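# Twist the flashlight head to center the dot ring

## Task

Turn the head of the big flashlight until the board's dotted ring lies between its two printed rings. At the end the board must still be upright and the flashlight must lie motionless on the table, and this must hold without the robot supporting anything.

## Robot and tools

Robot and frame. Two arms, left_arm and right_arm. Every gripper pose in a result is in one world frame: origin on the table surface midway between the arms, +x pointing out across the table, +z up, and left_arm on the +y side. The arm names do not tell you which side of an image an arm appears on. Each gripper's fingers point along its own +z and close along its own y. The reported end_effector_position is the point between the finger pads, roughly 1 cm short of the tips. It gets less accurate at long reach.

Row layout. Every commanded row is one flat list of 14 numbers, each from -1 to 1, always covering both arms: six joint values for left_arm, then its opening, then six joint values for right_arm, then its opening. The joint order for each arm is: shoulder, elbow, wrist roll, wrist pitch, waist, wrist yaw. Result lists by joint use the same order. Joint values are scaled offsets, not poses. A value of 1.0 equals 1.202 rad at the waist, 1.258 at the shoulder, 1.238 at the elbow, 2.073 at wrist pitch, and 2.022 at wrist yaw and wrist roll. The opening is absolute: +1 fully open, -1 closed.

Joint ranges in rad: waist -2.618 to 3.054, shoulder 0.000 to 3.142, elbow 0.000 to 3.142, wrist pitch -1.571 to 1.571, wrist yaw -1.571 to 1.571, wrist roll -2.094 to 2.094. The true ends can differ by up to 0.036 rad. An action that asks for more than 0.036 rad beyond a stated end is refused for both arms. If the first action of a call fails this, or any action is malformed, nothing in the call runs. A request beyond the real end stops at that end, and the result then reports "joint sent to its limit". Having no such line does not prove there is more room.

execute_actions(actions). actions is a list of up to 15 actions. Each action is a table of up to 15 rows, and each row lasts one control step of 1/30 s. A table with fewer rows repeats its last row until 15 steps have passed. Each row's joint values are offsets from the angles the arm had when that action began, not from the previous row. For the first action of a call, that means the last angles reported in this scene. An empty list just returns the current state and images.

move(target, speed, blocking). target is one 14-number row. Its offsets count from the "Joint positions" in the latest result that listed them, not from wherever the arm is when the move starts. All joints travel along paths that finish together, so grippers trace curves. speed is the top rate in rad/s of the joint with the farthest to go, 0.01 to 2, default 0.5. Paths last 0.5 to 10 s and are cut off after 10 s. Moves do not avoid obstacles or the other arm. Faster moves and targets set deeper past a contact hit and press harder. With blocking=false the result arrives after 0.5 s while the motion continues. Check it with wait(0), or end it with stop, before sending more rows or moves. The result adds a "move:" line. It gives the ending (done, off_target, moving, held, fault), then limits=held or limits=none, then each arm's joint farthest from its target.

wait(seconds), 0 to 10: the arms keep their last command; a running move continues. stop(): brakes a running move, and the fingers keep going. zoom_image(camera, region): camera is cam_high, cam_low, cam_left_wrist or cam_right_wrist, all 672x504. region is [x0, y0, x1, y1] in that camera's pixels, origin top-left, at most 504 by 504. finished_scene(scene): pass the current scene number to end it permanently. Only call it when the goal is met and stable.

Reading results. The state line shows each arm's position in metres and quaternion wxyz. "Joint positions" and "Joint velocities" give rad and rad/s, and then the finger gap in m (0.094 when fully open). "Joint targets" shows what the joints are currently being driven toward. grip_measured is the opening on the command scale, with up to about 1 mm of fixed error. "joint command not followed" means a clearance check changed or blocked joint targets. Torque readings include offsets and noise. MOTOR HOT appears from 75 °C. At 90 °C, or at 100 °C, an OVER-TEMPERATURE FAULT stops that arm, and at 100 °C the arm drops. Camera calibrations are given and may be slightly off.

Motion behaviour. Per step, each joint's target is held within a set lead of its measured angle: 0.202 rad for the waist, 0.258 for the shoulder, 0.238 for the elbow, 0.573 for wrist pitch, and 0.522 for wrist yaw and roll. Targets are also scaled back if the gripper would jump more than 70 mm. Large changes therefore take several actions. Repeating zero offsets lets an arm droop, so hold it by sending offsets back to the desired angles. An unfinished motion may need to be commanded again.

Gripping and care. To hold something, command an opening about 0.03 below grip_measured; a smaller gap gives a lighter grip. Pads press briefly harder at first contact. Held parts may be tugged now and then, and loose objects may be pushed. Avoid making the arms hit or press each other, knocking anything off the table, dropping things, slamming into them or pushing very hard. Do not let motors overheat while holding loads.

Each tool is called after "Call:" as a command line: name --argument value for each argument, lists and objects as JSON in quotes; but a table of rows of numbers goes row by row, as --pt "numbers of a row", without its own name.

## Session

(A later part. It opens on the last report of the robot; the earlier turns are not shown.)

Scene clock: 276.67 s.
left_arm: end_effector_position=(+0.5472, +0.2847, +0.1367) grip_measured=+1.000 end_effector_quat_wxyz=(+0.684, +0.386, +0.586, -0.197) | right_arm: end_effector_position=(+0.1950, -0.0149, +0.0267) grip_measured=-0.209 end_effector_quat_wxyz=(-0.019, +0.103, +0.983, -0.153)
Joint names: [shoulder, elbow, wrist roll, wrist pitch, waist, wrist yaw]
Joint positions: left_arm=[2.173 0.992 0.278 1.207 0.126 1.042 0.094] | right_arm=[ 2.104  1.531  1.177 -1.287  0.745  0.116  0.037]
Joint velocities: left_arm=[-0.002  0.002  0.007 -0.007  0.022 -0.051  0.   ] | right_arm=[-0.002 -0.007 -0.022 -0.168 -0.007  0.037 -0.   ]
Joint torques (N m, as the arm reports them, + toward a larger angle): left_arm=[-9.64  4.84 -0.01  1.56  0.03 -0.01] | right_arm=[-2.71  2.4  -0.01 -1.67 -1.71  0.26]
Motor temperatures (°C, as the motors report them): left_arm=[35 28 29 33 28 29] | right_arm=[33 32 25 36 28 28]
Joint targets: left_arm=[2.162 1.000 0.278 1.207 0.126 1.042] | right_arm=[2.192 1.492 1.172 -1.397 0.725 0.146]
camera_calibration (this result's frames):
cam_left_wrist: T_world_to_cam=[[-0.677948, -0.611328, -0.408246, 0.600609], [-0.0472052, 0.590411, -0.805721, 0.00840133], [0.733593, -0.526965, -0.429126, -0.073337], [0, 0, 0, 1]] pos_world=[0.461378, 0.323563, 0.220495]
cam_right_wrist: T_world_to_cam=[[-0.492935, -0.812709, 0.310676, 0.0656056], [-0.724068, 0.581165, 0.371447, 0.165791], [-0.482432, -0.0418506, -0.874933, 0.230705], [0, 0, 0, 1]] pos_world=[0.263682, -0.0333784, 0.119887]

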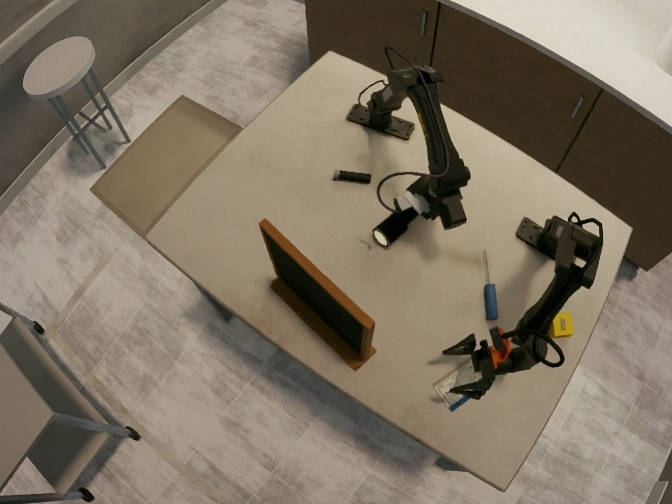

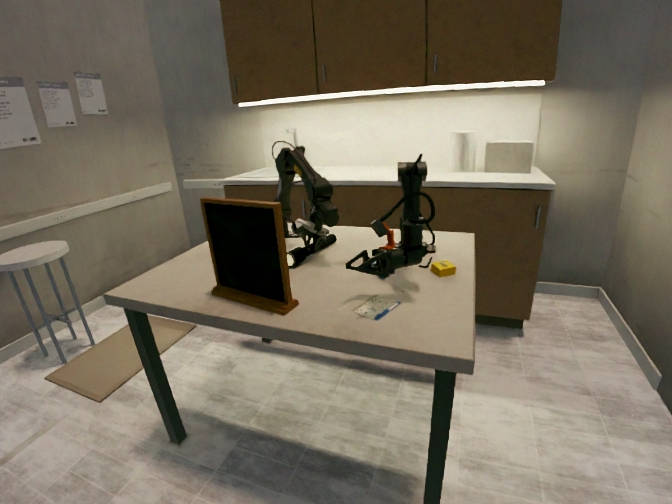

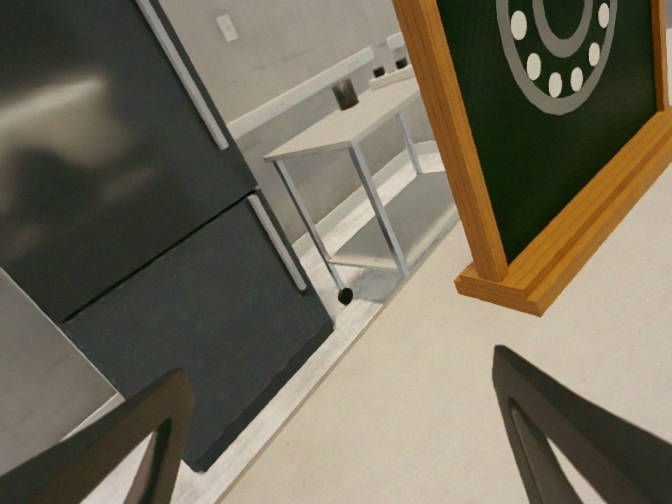

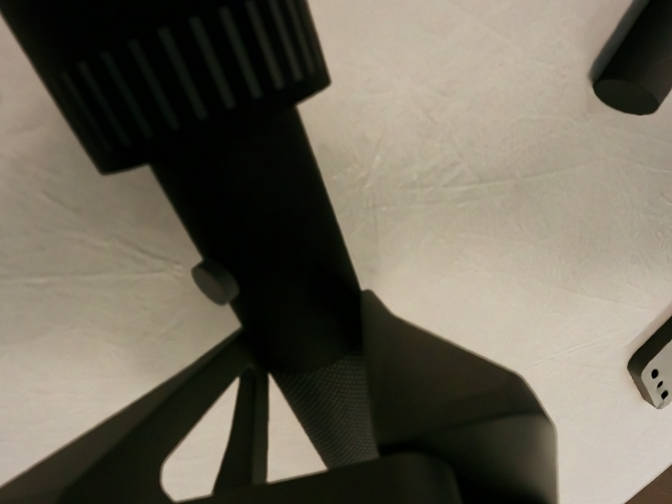

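It works and is still moving; check state now.

Call:
execute_actions --actions '[]'

Call:
zoom_image --camera "cam_left_wrist" --region '[480, 0, 640, 130]'

Scene clock: 279.43 s.
left_arm: end_effector_position=(+0.5472, +0.2847, +0.1367) grip_measured=+1.000 end_effector_quat_wxyz=(+0.684, +0.386, +0.586, -0.197) | right_arm: end_effector_position=(+0.1931, -0.0249, +0.0267) grip_measured=-0.209 end_effector_quat_wxyz=(-0.020, +0.100, +0.979, -0.179)
Joint names: [shoulder, elbow, wrist roll, wrist pitch, waist, wrist yaw]
Joint positions: left_arm=[2.173 0.992 0.278 1.207 0.126 1.042 0.094] | right_arm=[ 2.115  1.531  1.177 -1.322  0.745  0.14   0.037]
Joint velocities: left_arm=[ 0.002 -0.022 -0.022  0.022 -0.002 -0.007  0.   ] | right_arm=[-0.002  0.002 -0.007 -0.022  0.007 -0.066 -0.   ]
Joint torques (N m, as the arm reports them, + toward a larger angle): left_arm=[-9.68  4.84 -0.01  1.55  0.12 -0.01] | right_arm=[-3.41  2.26 -0.04 -1.52 -1.62  0.18]
Motor temperatures (°C, as the motors report them): left_arm=[35 28 29 33 28 29] | right_arm=[33 32 25 36 28 28]
Joint targets: left_arm=[2.162 1.000 0.278 1.207 0.126 1.042] | right_arm=[2.192 1.492 1.172 -1.397 0.725 0.146]
camera_calibration (this result's frames):
cam_left_wrist: T_world_to_cam=[[-0.677948, -0.611328, -0.408246, 0.600609], [-0.0472052, 0.590411, -0.805721, 0.00840133], [0.733593, -0.526965, -0.429126, -0.073337], [0, 0, 0, 1]] pos_world=[0.461378, 0.323563, 0.220495]
cam_right_wrist: T_world_to_cam=[[-0.484918, -0.798998, 0.355607, 0.0542005], [-0.725117, 0.594643, 0.347283, 0.171374], [-0.488938, -0.0894531, -0.86772, 0.229307], [0, 0, 0, 1]] pos_world=[0.262666, -0.038088, 0.120185]

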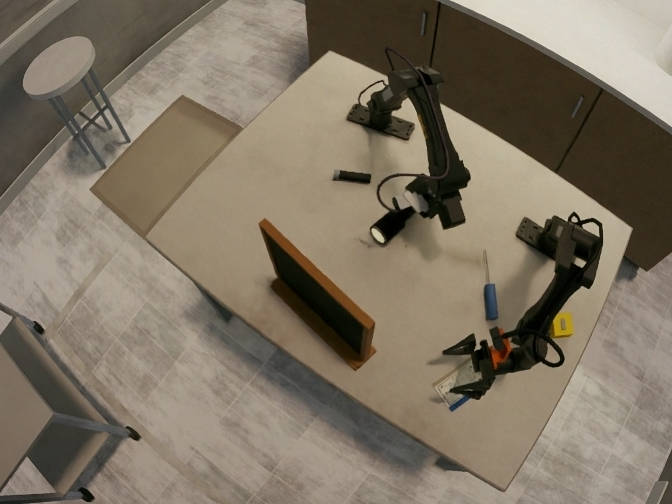

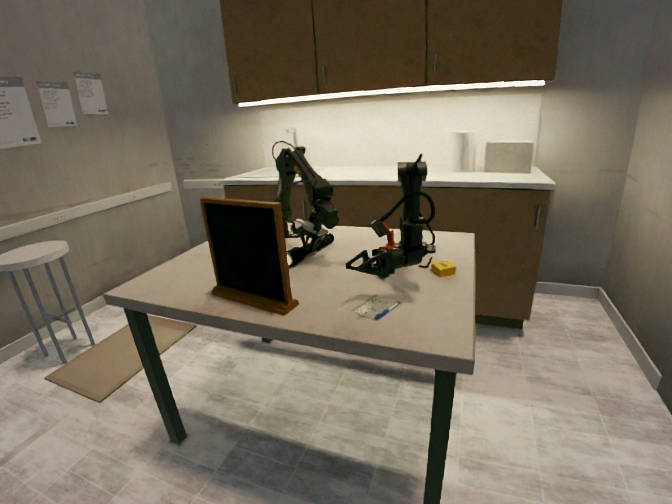

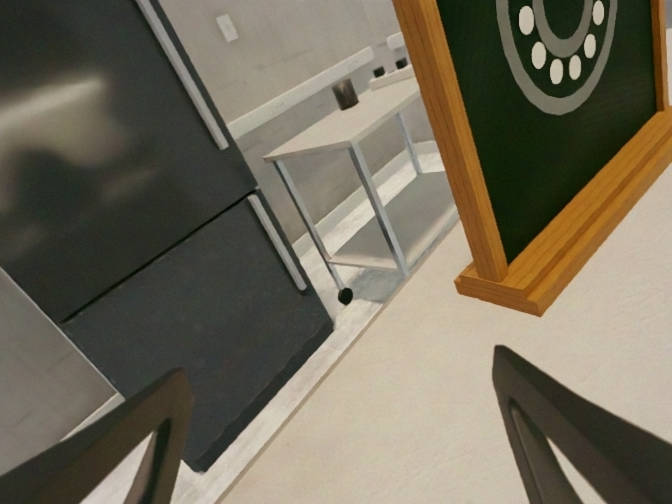

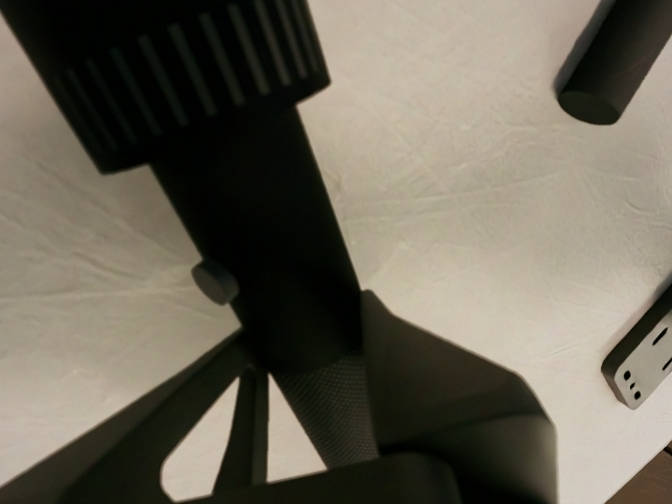

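Region (480, 0, 640, 130) of cam_left_wrist's 672x504 image, scaled by 3.150, with more detail than that image has; it fills the top 410 rows of this view, and the rest is white.

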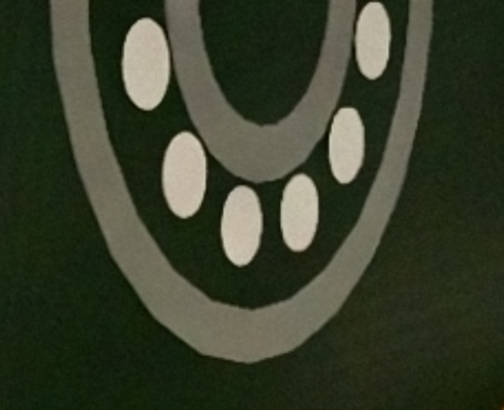

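Call:
execute_actions --actions '[[[-0.009,0.006,0,0,0,0,1,0.055,-0.027,0,-0.025,-0.013,0,-0.3],[-0.009,0.006,0,0,0,0,1,0.047,-0.022,0,-0.015,-0.01,0,-0.3],[-0.009,0.006,0,0,0,0,1,0.039,-0.017,0,-0.007,-0.007,0,-0.3],[-0.009,0.006,0,0,0,0,1,0.03,-0.012,0,0,-0.004,0,-0.3],[-0.009,0.006,0,0,0,0,1,0.02,-0.006,0,0,-0.002,0,-0.3],[-0.009,0.006,0,0,0,0,1,0.01,0,0,0,0,0,-0.3],[-0.009,0.006,0,0,0,0,1,0.0,0,0,0,0,0,-0.3]]]'

Call:
zoom_image --camera "cam_left_wrist" --region '[480, 0, 640, 130]'

Scene clock: 291.27 s.
left_arm: end_effector_position=(+0.5472, +0.2847, +0.1367) grip_measured=+1.000 end_effector_quat_wxyz=(+0.684, +0.386, +0.586, -0.197) | right_arm: end_effector_position=(+0.1938, -0.0238, +0.0279) grip_measured=-0.209 end_effector_quat_wxyz=(-0.019, +0.101, +0.979, -0.176)
Joint names: [shoulder, elbow, wrist roll, wrist pitch, waist, wrist yaw]
Joint positions: left_arm=[2.173 0.992 0.278 1.207 0.126 1.042 0.094] | right_arm=[ 2.112  1.534  1.179 -1.321  0.745  0.14   0.037]
Joint velocities: left_arm=[ 0.017 -0.002 -0.051  0.037  0.017 -0.022  0.   ] | right_arm=[ 0.002  0.002 -0.007 -0.007  0.007  0.066 -0.   ]
Joint torques (N m, as the arm reports them, + toward a larger angle): left_arm=[-9.69  4.9   0.    1.55  0.03 -0.01] | right_arm=[-9.29  5.5   0.02 -0.65  0.04  0.11]
Motor temperatures (°C, as the motors report them): left_arm=[35 28 29 33 28 29] | right_arm=[32 31 25 36 28 28]
Joint targets: left_arm=[2.162 1.000 0.278 1.207 0.126 1.042] | right_arm=[2.115 1.531 1.177 -1.323 0.745 0.140]
camera_calibration (this result's frames):
cam_left_wrist: T_world_to_cam=[[-0.677948, -0.611328, -0.408246, 0.600609], [-0.0472052, 0.590411, -0.805721, 0.00840133], [0.733593, -0.526965, -0.429126, -0.073337], [0, 0, 0, 1]] pos_world=[0.461378, 0.323563, 0.220495]
cam_right_wrist: T_world_to_cam=[[-0.48716, -0.800213, 0.349763, 0.0555523], [-0.725674, 0.593741, 0.347663, 0.170914], [-0.485873, -0.0844462, -0.869941, 0.230305], [0, 0, 0, 1]] pos_world=[0.26299, -0.0375768, 0.121501]

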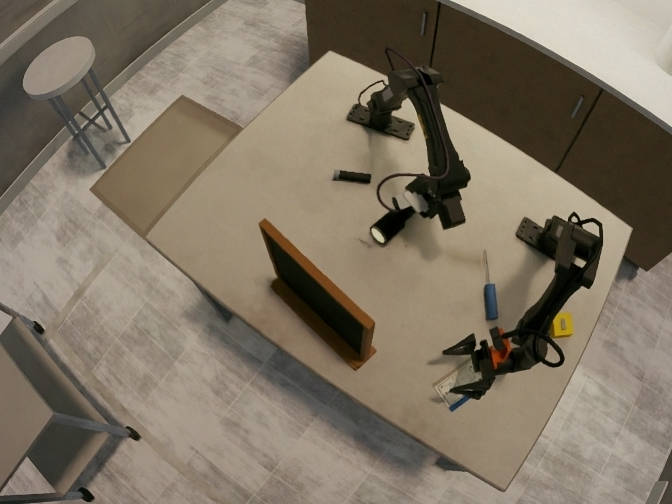

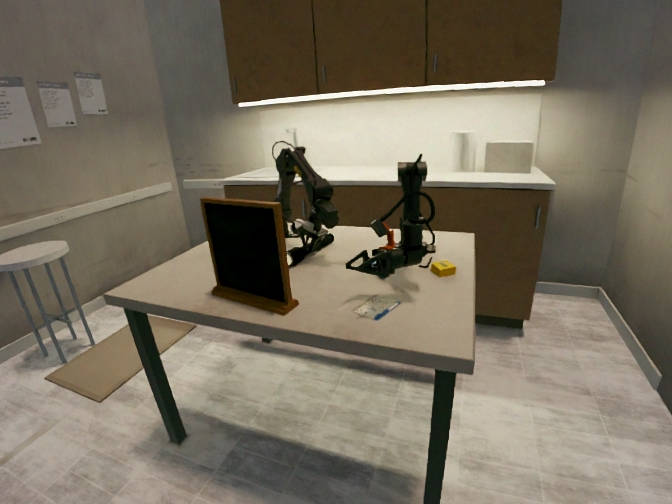

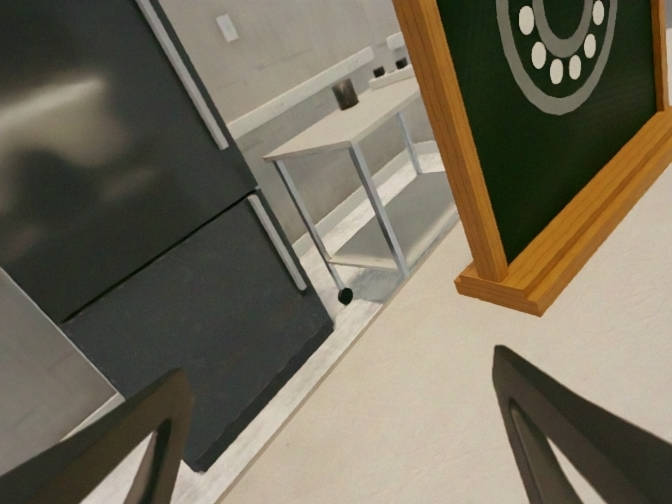

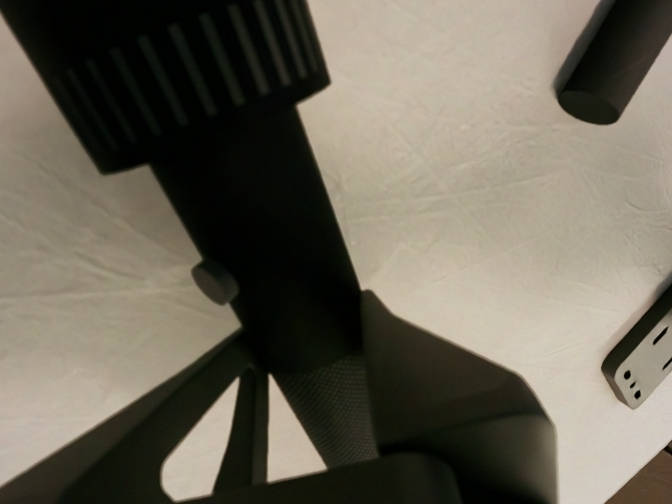

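Region (480, 0, 640, 130) of cam_left_wrist's 672x504 image, scaled by 3.150, with more detail than that image has; it fills the top 410 rows of this view, and the rest is white.

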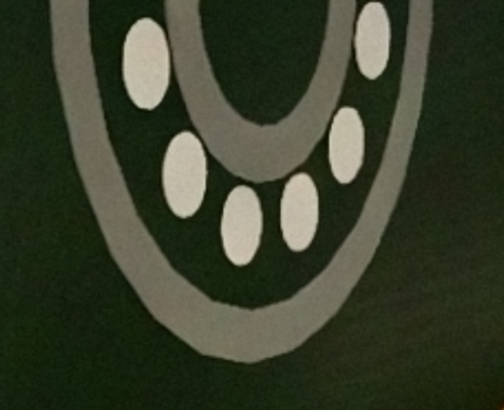

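Call:
move --target '[-0.009,0.006,0,0,0,0,1,-0.264,-0.33,-0.06,0.2,-0.084,-0.076,-0.3]' --speed 0.45

Call:
zoom_image --camera "cam_left_wrist" --region '[480, 0, 640, 130]'

Scene clock: 313.23 s.
left_arm: end_effector_position=(+0.5472, +0.2847, +0.1367) grip_measured=+1.000 end_effector_quat_wxyz=(+0.684, +0.386, +0.586, -0.197) | right_arm: end_effector_position=(+0.1924, -0.0336, +0.0290) grip_measured=-0.209 end_effector_quat_wxyz=(-0.003, +0.102, +0.995, -0.006)
Joint names: [shoulder, elbow, wrist roll, wrist pitch, waist, wrist yaw]
Joint positions: left_arm=[2.173 0.992 0.278 1.207 0.126 1.042 0.094] | right_arm=[ 1.792  1.15   1.061 -0.942  0.65   0.003  0.037]
Joint velocities: left_arm=[ 0.012 -0.002  0.037 -0.037 -0.007 -0.022  0.   ] | right_arm=[-0.022 -0.012  0.022  0.051 -0.002 -0.007  0.   ]
Joint torques (N m, as the arm reports them, + toward a larger angle): left_arm=[-9.6   4.85 -0.01  1.57  0.02 -0.01] | right_arm=[-8.02  4.14 -0.01  0.44 -0.46 -0.12]
Motor temperatures (°C, as the motors report them): left_arm=[35 28 29 33 28 29] | right_arm=[34 32 25 35 27 28]
Joint targets: left_arm=[2.162 1.000 0.278 1.207 0.126 1.042] | right_arm=[1.780 1.125 1.057 -0.907 0.644 -0.014]
move: off_target (right_arm); limits=none; left_arm: farthest joint: the shoulder, 0.011 radians from its target (0.011 radians at the start); right_arm: farthest joint: the wrist pitch, 0.035 radians from its target (0.415 radians at the start)
camera_calibration (this result's frames):
cam_left_wrist: T_world_to_cam=[[-0.677948, -0.611328, -0.408246, 0.600609], [-0.0472052, 0.590411, -0.805721, 0.00840133], [0.733593, -0.526965, -0.429126, -0.073337], [0, 0, 0, 1]] pos_world=[0.461378, 0.323563, 0.220495]
cam_right_wrist: T_world_to_cam=[[-0.50107, -0.864776, 0.0330327, 0.0563074], [-0.753056, 0.45451, 0.475739, 0.172222], [-0.426421, 0.213503, -0.878966, 0.22859], [0, 0, 0, 1]] pos_world=[0.255382, -0.0783878, 0.11713]

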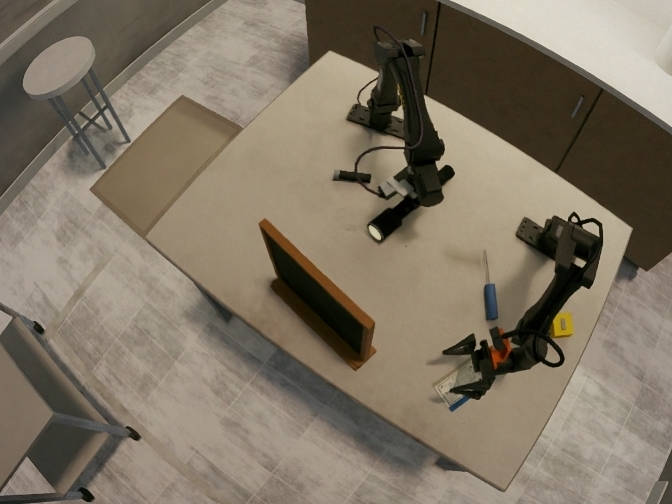

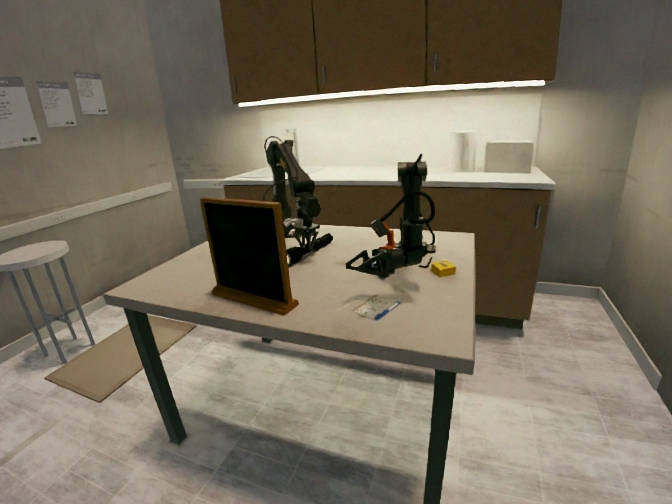

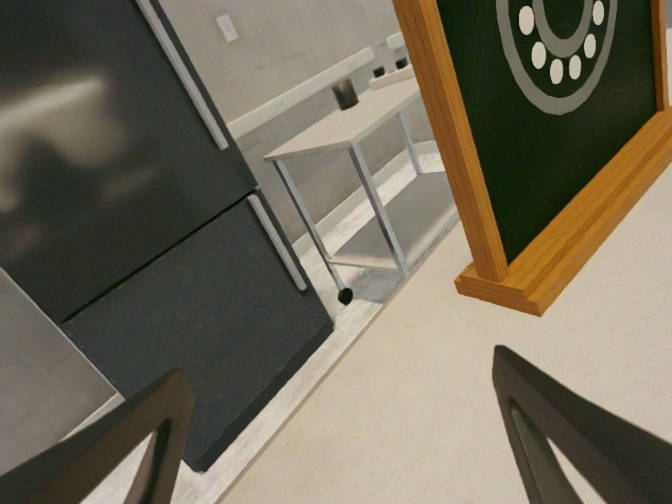

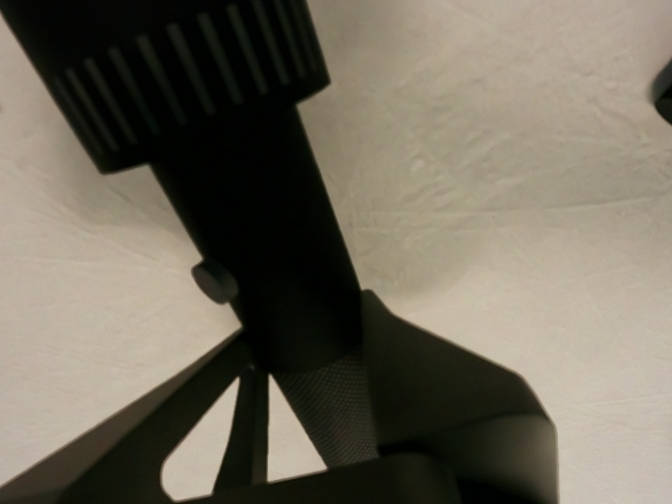

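Region (480, 0, 640, 130) of cam_left_wrist's 672x504 image, scaled by 3.150, with more detail than that image has; it fills the top 410 rows of this view, and the rest is white.

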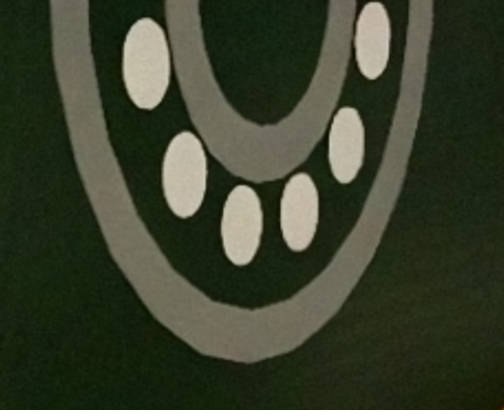

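Call:
execute_actions --actions '[[[-0.009,0.006,0,0,0,0,1,0.01,-0.022,0,0.017,0,-0.008,-0.3],[-0.009,0.006,0,0,0,0,1,0.028,-0.026,0,0.022,0,-0.01,-0.3],[-0.009,0.006,0,0,0,0,1,0.045,-0.03,0,0.03,0.003,-0.015,-0.3],[-0.009,0.006,0,0,0,0,1,0.06,-0.03,0,0.042,0.006,-0.021,-0.3],[-0.009,0.006,0,0,0,0,1,0.068,-0.027,0,0.056,0.009,-0.028,-0.3],[-0.009,0.006,0,0,0,0,1,0.068,-0.023,0,0.07,0.011,-0.035,-0.3],[-0.009,0.006,0,0,0,0,1,0.068,-0.02,0,0.082,0.013,-0.041,-0.3],[-0.009,0.006,0,0,0,0,1,0.068,-0.018,0,0.092,0.015,-0.046,-0.3],[-0.009,0.006,0,0,0,0,1,0.068,-0.016,0,0.102,0.016,-0.051,-0.3],[-0.009,0.006,0,0,0,0,1,0.068,-0.015,0,0.11,0.017,-0.055,-0.3],[-0.009,0.006,0,0,0,0,1,0.068,-0.015,0,0.115,0.017,-0.057,-0.3],[-0.009,0.006,0,0,0,0,1,0.068,-0.015,0,0.115,0.017,-0.057,-0.3],[-0.009,0.006,0,0,0,0,1,0.068,-0.015,0,0.095,0.015,-0.047,-0.3],[-0.009,0.006,0,0,0,0,1,0.068,-0.015,0,0.075,0.012,-0.037,-0.3],[-0.009,0.006,0,0,0,0,1,0.068,-0.015,0,0.065,0.01,-0.032,-0.3]]]'

Call:
zoom_image --camera "cam_left_wrist" --region '[480, 0, 640, 130]'

Scene clock: 324.93 s.
left_arm: end_effector_position=(+0.5472, +0.2847, +0.1367) grip_measured=+1.000 end_effector_quat_wxyz=(+0.684, +0.386, +0.586, -0.197) | right_arm: end_effector_position=(+0.1927, -0.0304, +0.0273) grip_measured=-0.209 end_effector_quat_wxyz=(-0.005, +0.097, +0.995, -0.000)
Joint names: [shoulder, elbow, wrist roll, wrist pitch, waist, wrist yaw]
Joint positions: left_arm=[2.173 0.992 0.278 1.207 0.126 1.042 0.094] | right_arm=[ 1.798  1.15   1.051 -0.929  0.65  -0.008  0.037]
Joint velocities: left_arm=[-0.002 -0.012 -0.051 -0.007 -0.017  0.007  0.   ] | right_arm=[-0.007 -0.022 -0.037  0.007  0.012  0.007  0.003]
Joint torques (N m, as the arm reports them, + toward a larger angle): left_arm=[-9.68  4.95 -0.01  1.57  0.03 -0.03] | right_arm=[-0.93  4.6   0.13  1.45  1.01 -0.58]
Motor temperatures (°C, as the motors report them): left_arm=[35 28 29 33 28 29] | right_arm=[34 31 25 34 27 28]
Joint targets: left_arm=[2.162 1.000 0.278 1.207 0.126 1.042] | right_arm=[1.878 1.131 1.061 -0.807 0.663 -0.062]
camera_calibration (this result's frames):
cam_left_wrist: T_world_to_cam=[[-0.677948, -0.611328, -0.408246, 0.600609], [-0.0472052, 0.590411, -0.805721, 0.00840133], [0.733593, -0.526965, -0.429126, -0.073337], [0, 0, 0, 1]] pos_world=[0.461378, 0.323563, 0.220495]
cam_right_wrist: T_world_to_cam=[[-0.492123, -0.870189, 0.0241842, 0.0576372], [-0.755881, 0.440928, 0.483969, 0.171669], [-0.431808, 0.219892, -0.874751, 0.227663], [0, 0, 0, 1]] pos_world=[0.256433, -0.0755997, 0.114673]

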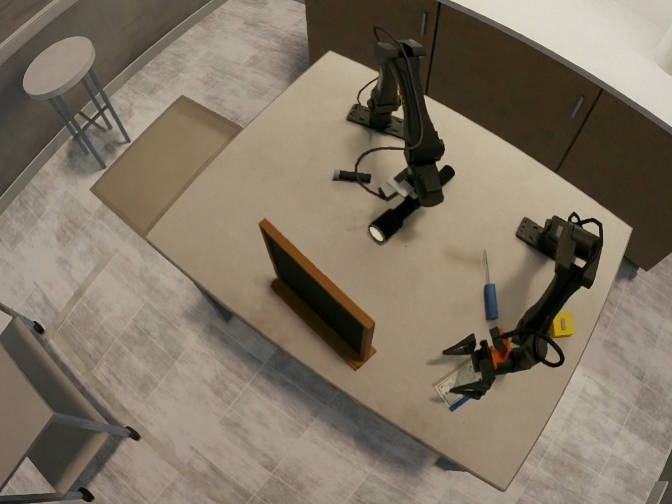

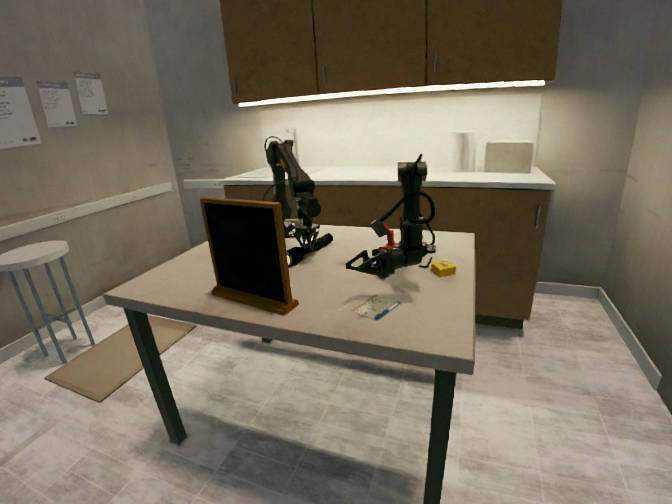

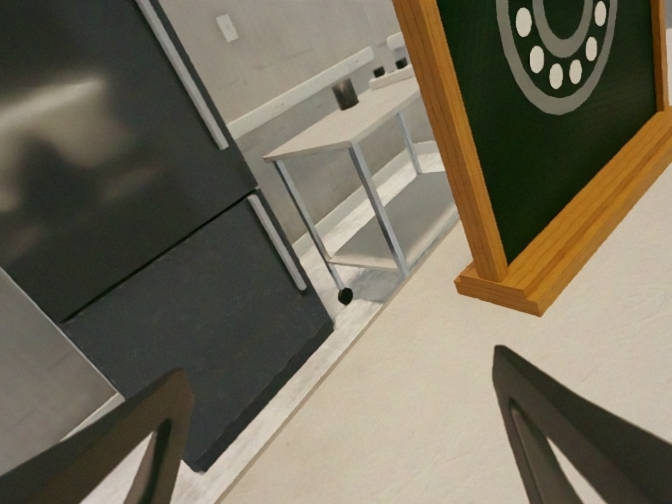

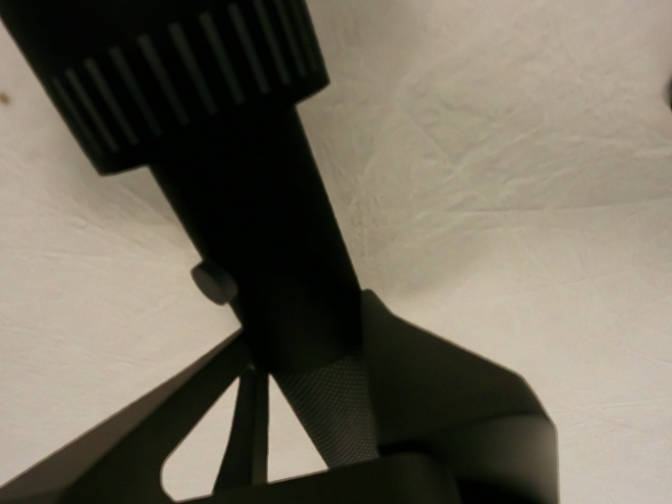

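Region (480, 0, 640, 130) of cam_left_wrist's 672x504 image, scaled by 3.150, with more detail than that image has; it fills the top 410 rows of this view, and the rest is white.

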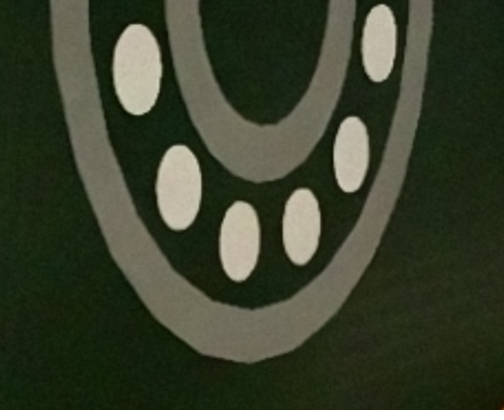

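Call:
execute_actions --actions '[[[-0.009,0.006,0,0,0,0,1,0.056,-0.013,0,0.045,0.008,-0.02,-0.3],[-0.009,0.006,0,0,0,0,1,0.048,-0.011,0,0.032,0.006,-0.013,-0.3],[-0.009,0.006,0,0,0,0,1,0.04,-0.009,0,0.02,0.004,-0.007,-0.3],[-0.009,0.006,0,0,0,0,1,0.03,-0.006,0,0.01,0.002,-0.003,-0.3],[-0.009,0.006,0,0,0,0,1,0.02,-0.003,0,0,0,0,-0.3],[-0.009,0.006,0,0,0,0,1,0.008,0,0,0,0,0,-0.3],[-0.009,0.006,0,0,0,0,1,-0.004,0,0,0,0,0,-0.3],[-0.009,0.006,0,0,0,0,1,-0.008,0,0,0,0,0,-0.3],[-0.009,0.006,0,0,0,0,1,-0.008,0,0,0,0,0,-0.2],[-0.009,0.006,0,0,0,0,1,-0.008,0,0,0,0,0,-0.1],[-0.009,0.006,0,0,0,0,1,-0.008,0,0,0,0,0,0.1],[-0.009,0.006,0,0,0,0,1,-0.008,0,0,0,0,0,0.4]],[[0,0,0,0,0,0,1,-0.008,0.012,0,-0.008,0,0,0.4],[0,0,0,0,0,0,1,-0.014,0.024,0,-0.016,0,0,0.4],[0,0,0,0,0,0,1,-0.02,0.036,0,-0.026,0,0,0.4],[0,0,0,0,0,0,1,-0.027,0.048,0,-0.036,0,0,0.4],[0,0,0,0,0,0,1,-0.034,0.06,0,-0.046,0,0,0.4],[0,0,0,0,0,0,1,-0.041,0.072,0,-0.056,0,0,0.4],[0,0,0,0,0,0,1,-0.048,0.084,0,-0.066,0,0,0.4],[0,0,0,0,0,0,1,-0.055,0.096,0,-0.076,0,0,0.4],[0,0,0,0,0,0,1,-0.062,0.108,0,-0.086,0,0,0.4],[0,0,0,0,0,0,1,-0.068,0.116,0,-0.094,0,0,0.4],[0,0,0,0,0,0,1,-0.072,0.122,0,-0.1,0,0,0.4]]]'

Call:
zoom_image --camera "cam_left_wrist" --region '[480, 0, 640, 130]'

Scene clock: 344.67 s.
left_arm: end_effector_position=(+0.5472, +0.2847, +0.1367) grip_measured=+1.000 end_effector_quat_wxyz=(+0.684, +0.386, +0.586, -0.197) | right_arm: end_effector_position=(+0.1973, -0.0251, +0.0823) grip_measured=+0.398 end_effector_quat_wxyz=(+0.009, +0.096, +0.995, +0.020)
Joint names: [shoulder, elbow, wrist roll, wrist pitch, waist, wrist yaw]
Joint positions: left_arm=[2.173 0.992 0.278 1.207 0.126 1.042 0.094] | right_arm=[ 1.716  1.279  1.049 -1.09   0.65  -0.008  0.066]
Joint velocities: left_arm=[ 0.017 -0.017 -0.022  0.022 -0.012 -0.022  0.   ] | right_arm=[-0.066  0.027 -0.007 -0.286  0.027  0.022  0.001]
Joint torques (N m, as the arm reports them, + toward a larger angle): left_arm=[-8.95  4.29 -0.01  1.57  0.14 -0.03] | right_arm=[-7.36  8.62  0.02 -0.18  0.09  0.03]
Motor temperatures (°C, as the motors report them): left_arm=[35 28 29 33 28 29] | right_arm=[33 32 25 37 27 28]
Joint targets: left_arm=[2.173 0.992 0.278 1.207 0.126 1.042] | right_arm=[1.704 1.303 1.049 -1.142 0.650 -0.008]
camera_calibration (this result's frames):
cam_left_wrist: T_world_to_cam=[[-0.677948, -0.611328, -0.408246, 0.600609], [-0.0472052, 0.590411, -0.805721, 0.00840133], [0.733593, -0.526965, -0.429126, -0.073337], [0, 0, 0, 1]] pos_world=[0.461378, 0.323563, 0.220495]
cam_right_wrist: T_world_to_cam=[[-0.490453, -0.871115, -0.0247857, 0.0668405], [-0.772434, 0.421373, 0.475174, 0.149676], [-0.403488, 0.252196, -0.879542, 0.272228], [0, 0, 0, 1]] pos_world=[0.258238, -0.0734987, 0.169971]

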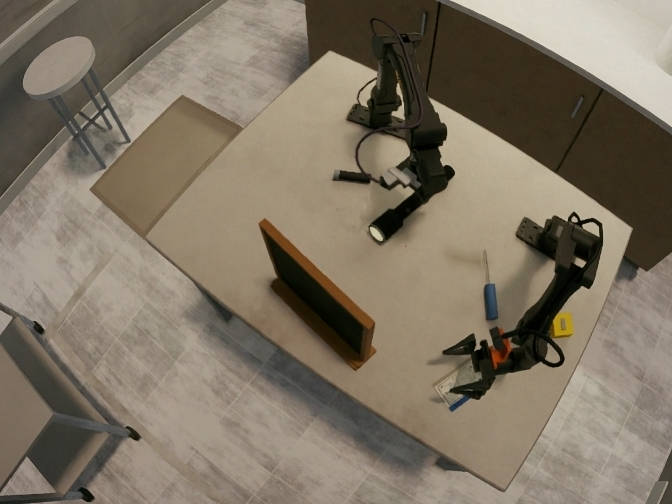

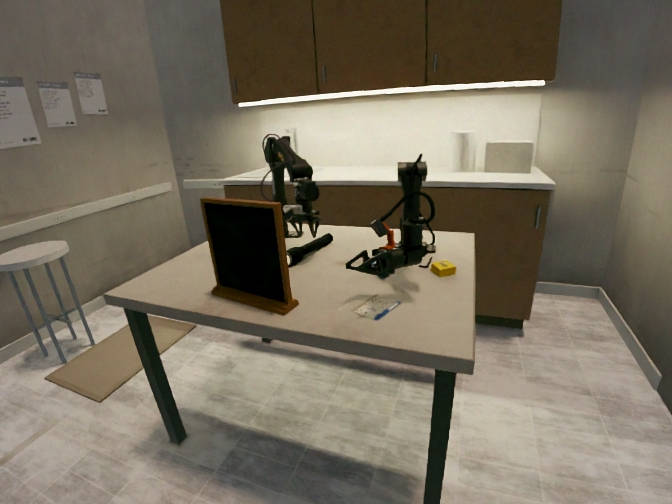

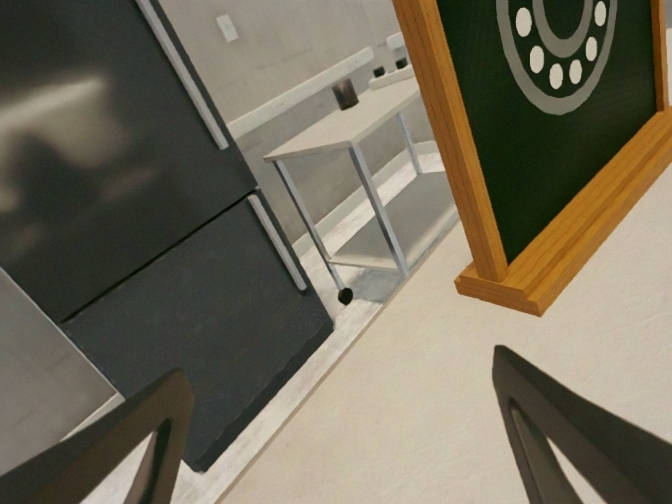

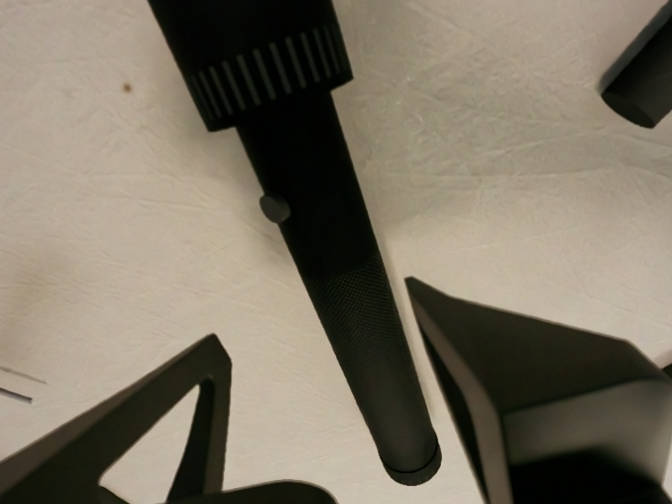

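Region (480, 0, 640, 130) of cam_left_wrist's 672x504 image, scaled by 3.150, with more detail than that image has; it fills the top 410 rows of this view, and the rest is white.

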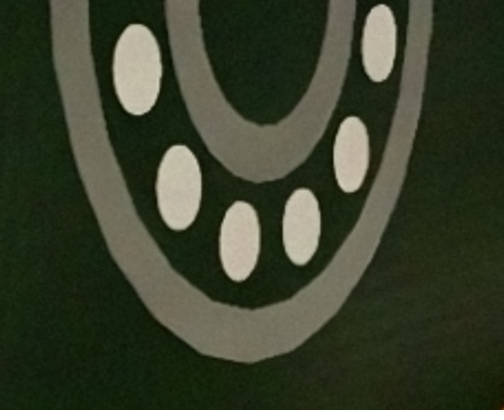

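Call:
execute_actions --actions '[]'

Scene clock: 346.17 s.
left_arm: end_effector_position=(+0.5472, +0.2847, +0.1367) grip_measured=+1.000 end_effector_quat_wxyz=(+0.684, +0.386, +0.586, -0.197) | right_arm: end_effector_position=(+0.1921, -0.0311, +0.0824) grip_measured=+0.398 end_effector_quat_wxyz=(+0.000, +0.096, +0.995, +0.007)
Joint names: [shoulder, elbow, wrist roll, wrist pitch, waist, wrist yaw]
Joint positions: left_arm=[2.173 0.992 0.278 1.207 0.126 1.042 0.094] | right_arm=[ 1.715  1.279  1.049 -1.123  0.65  -0.008  0.066]
Joint velocities: left_arm=[-0.022  0.022 -0.037 -0.051 -0.007  0.022  0.   ] | right_arm=[-0.017 -0.002  0.022 -0.007  0.002 -0.007  0.001]
Joint torques (N m, as the arm reports them, + toward a larger angle): left_arm=[-8.79  4.35  0.    1.53  0.   -0.03] | right_arm=[-7.74  8.73  0.04 -0.17  0.02  0.01]
Motor temperatures (°C, as the motors report them): left_arm=[35 28 29 33 28 29] | right_arm=[33 32 25 36 27 28]
Joint targets: left_arm=[2.173 0.992 0.278 1.207 0.126 1.042] | right_arm=[1.704 1.303 1.049 -1.141 0.650 -0.008]
camera_calibration (this result's frames):
cam_left_wrist: T_world_to_cam=[[-0.677948, -0.611328, -0.408246, 0.600609], [-0.0472052, 0.590411, -0.805721, 0.00840133], [0.733593, -0.526965, -0.429126, -0.073337], [0, 0, 0, 1]] pos_world=[0.461378, 0.323563, 0.220495]
cam_right_wrist: T_world_to_cam=[[-0.490647, -0.871339, 0.00585673, 0.0565945], [-0.762632, 0.432666, 0.480825, 0.146141], [-0.421495, 0.231449, -0.876797, 0.27432], [0, 0, 0, 1]] pos_world=[0.254845, -0.0774085, 0.169923]

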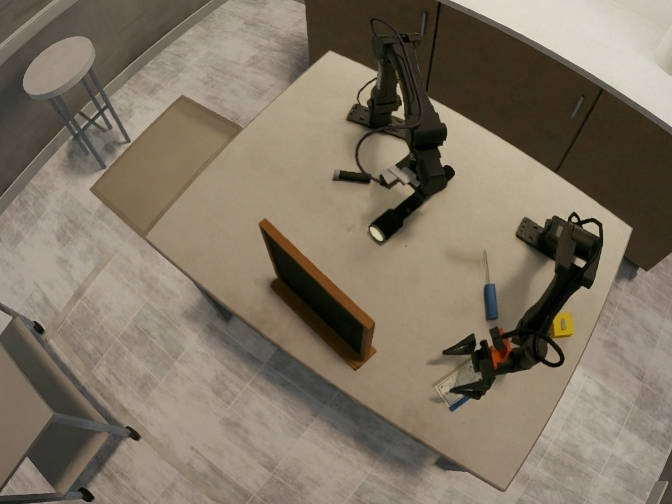

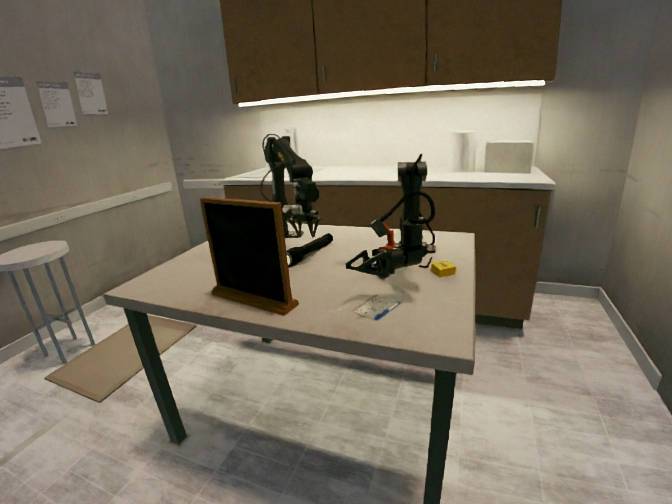

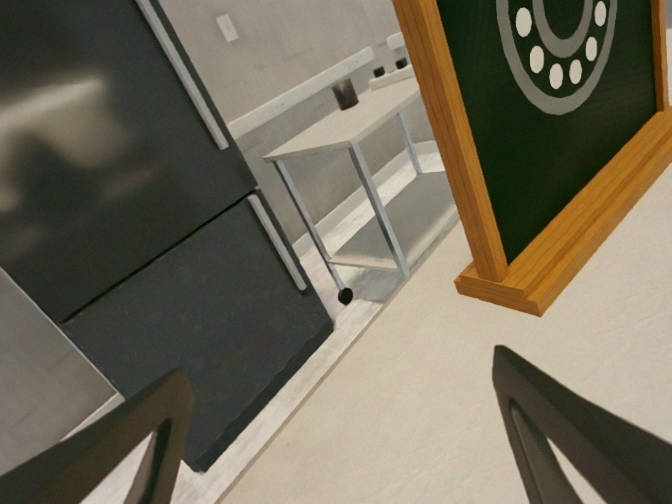

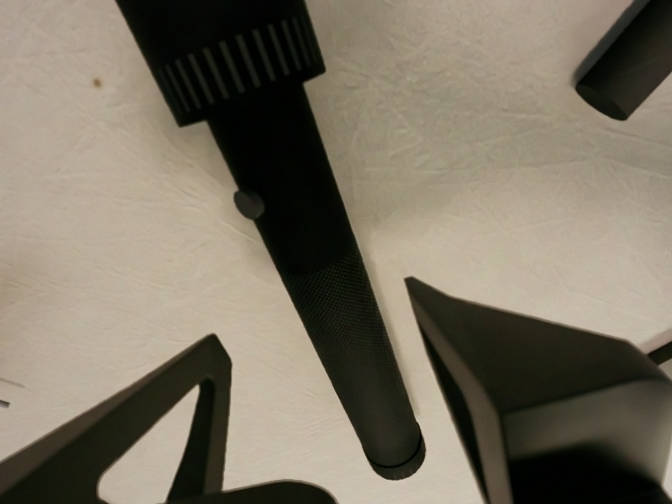

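Call:
finished_scene --scene 2

The scene is finished: the task was done.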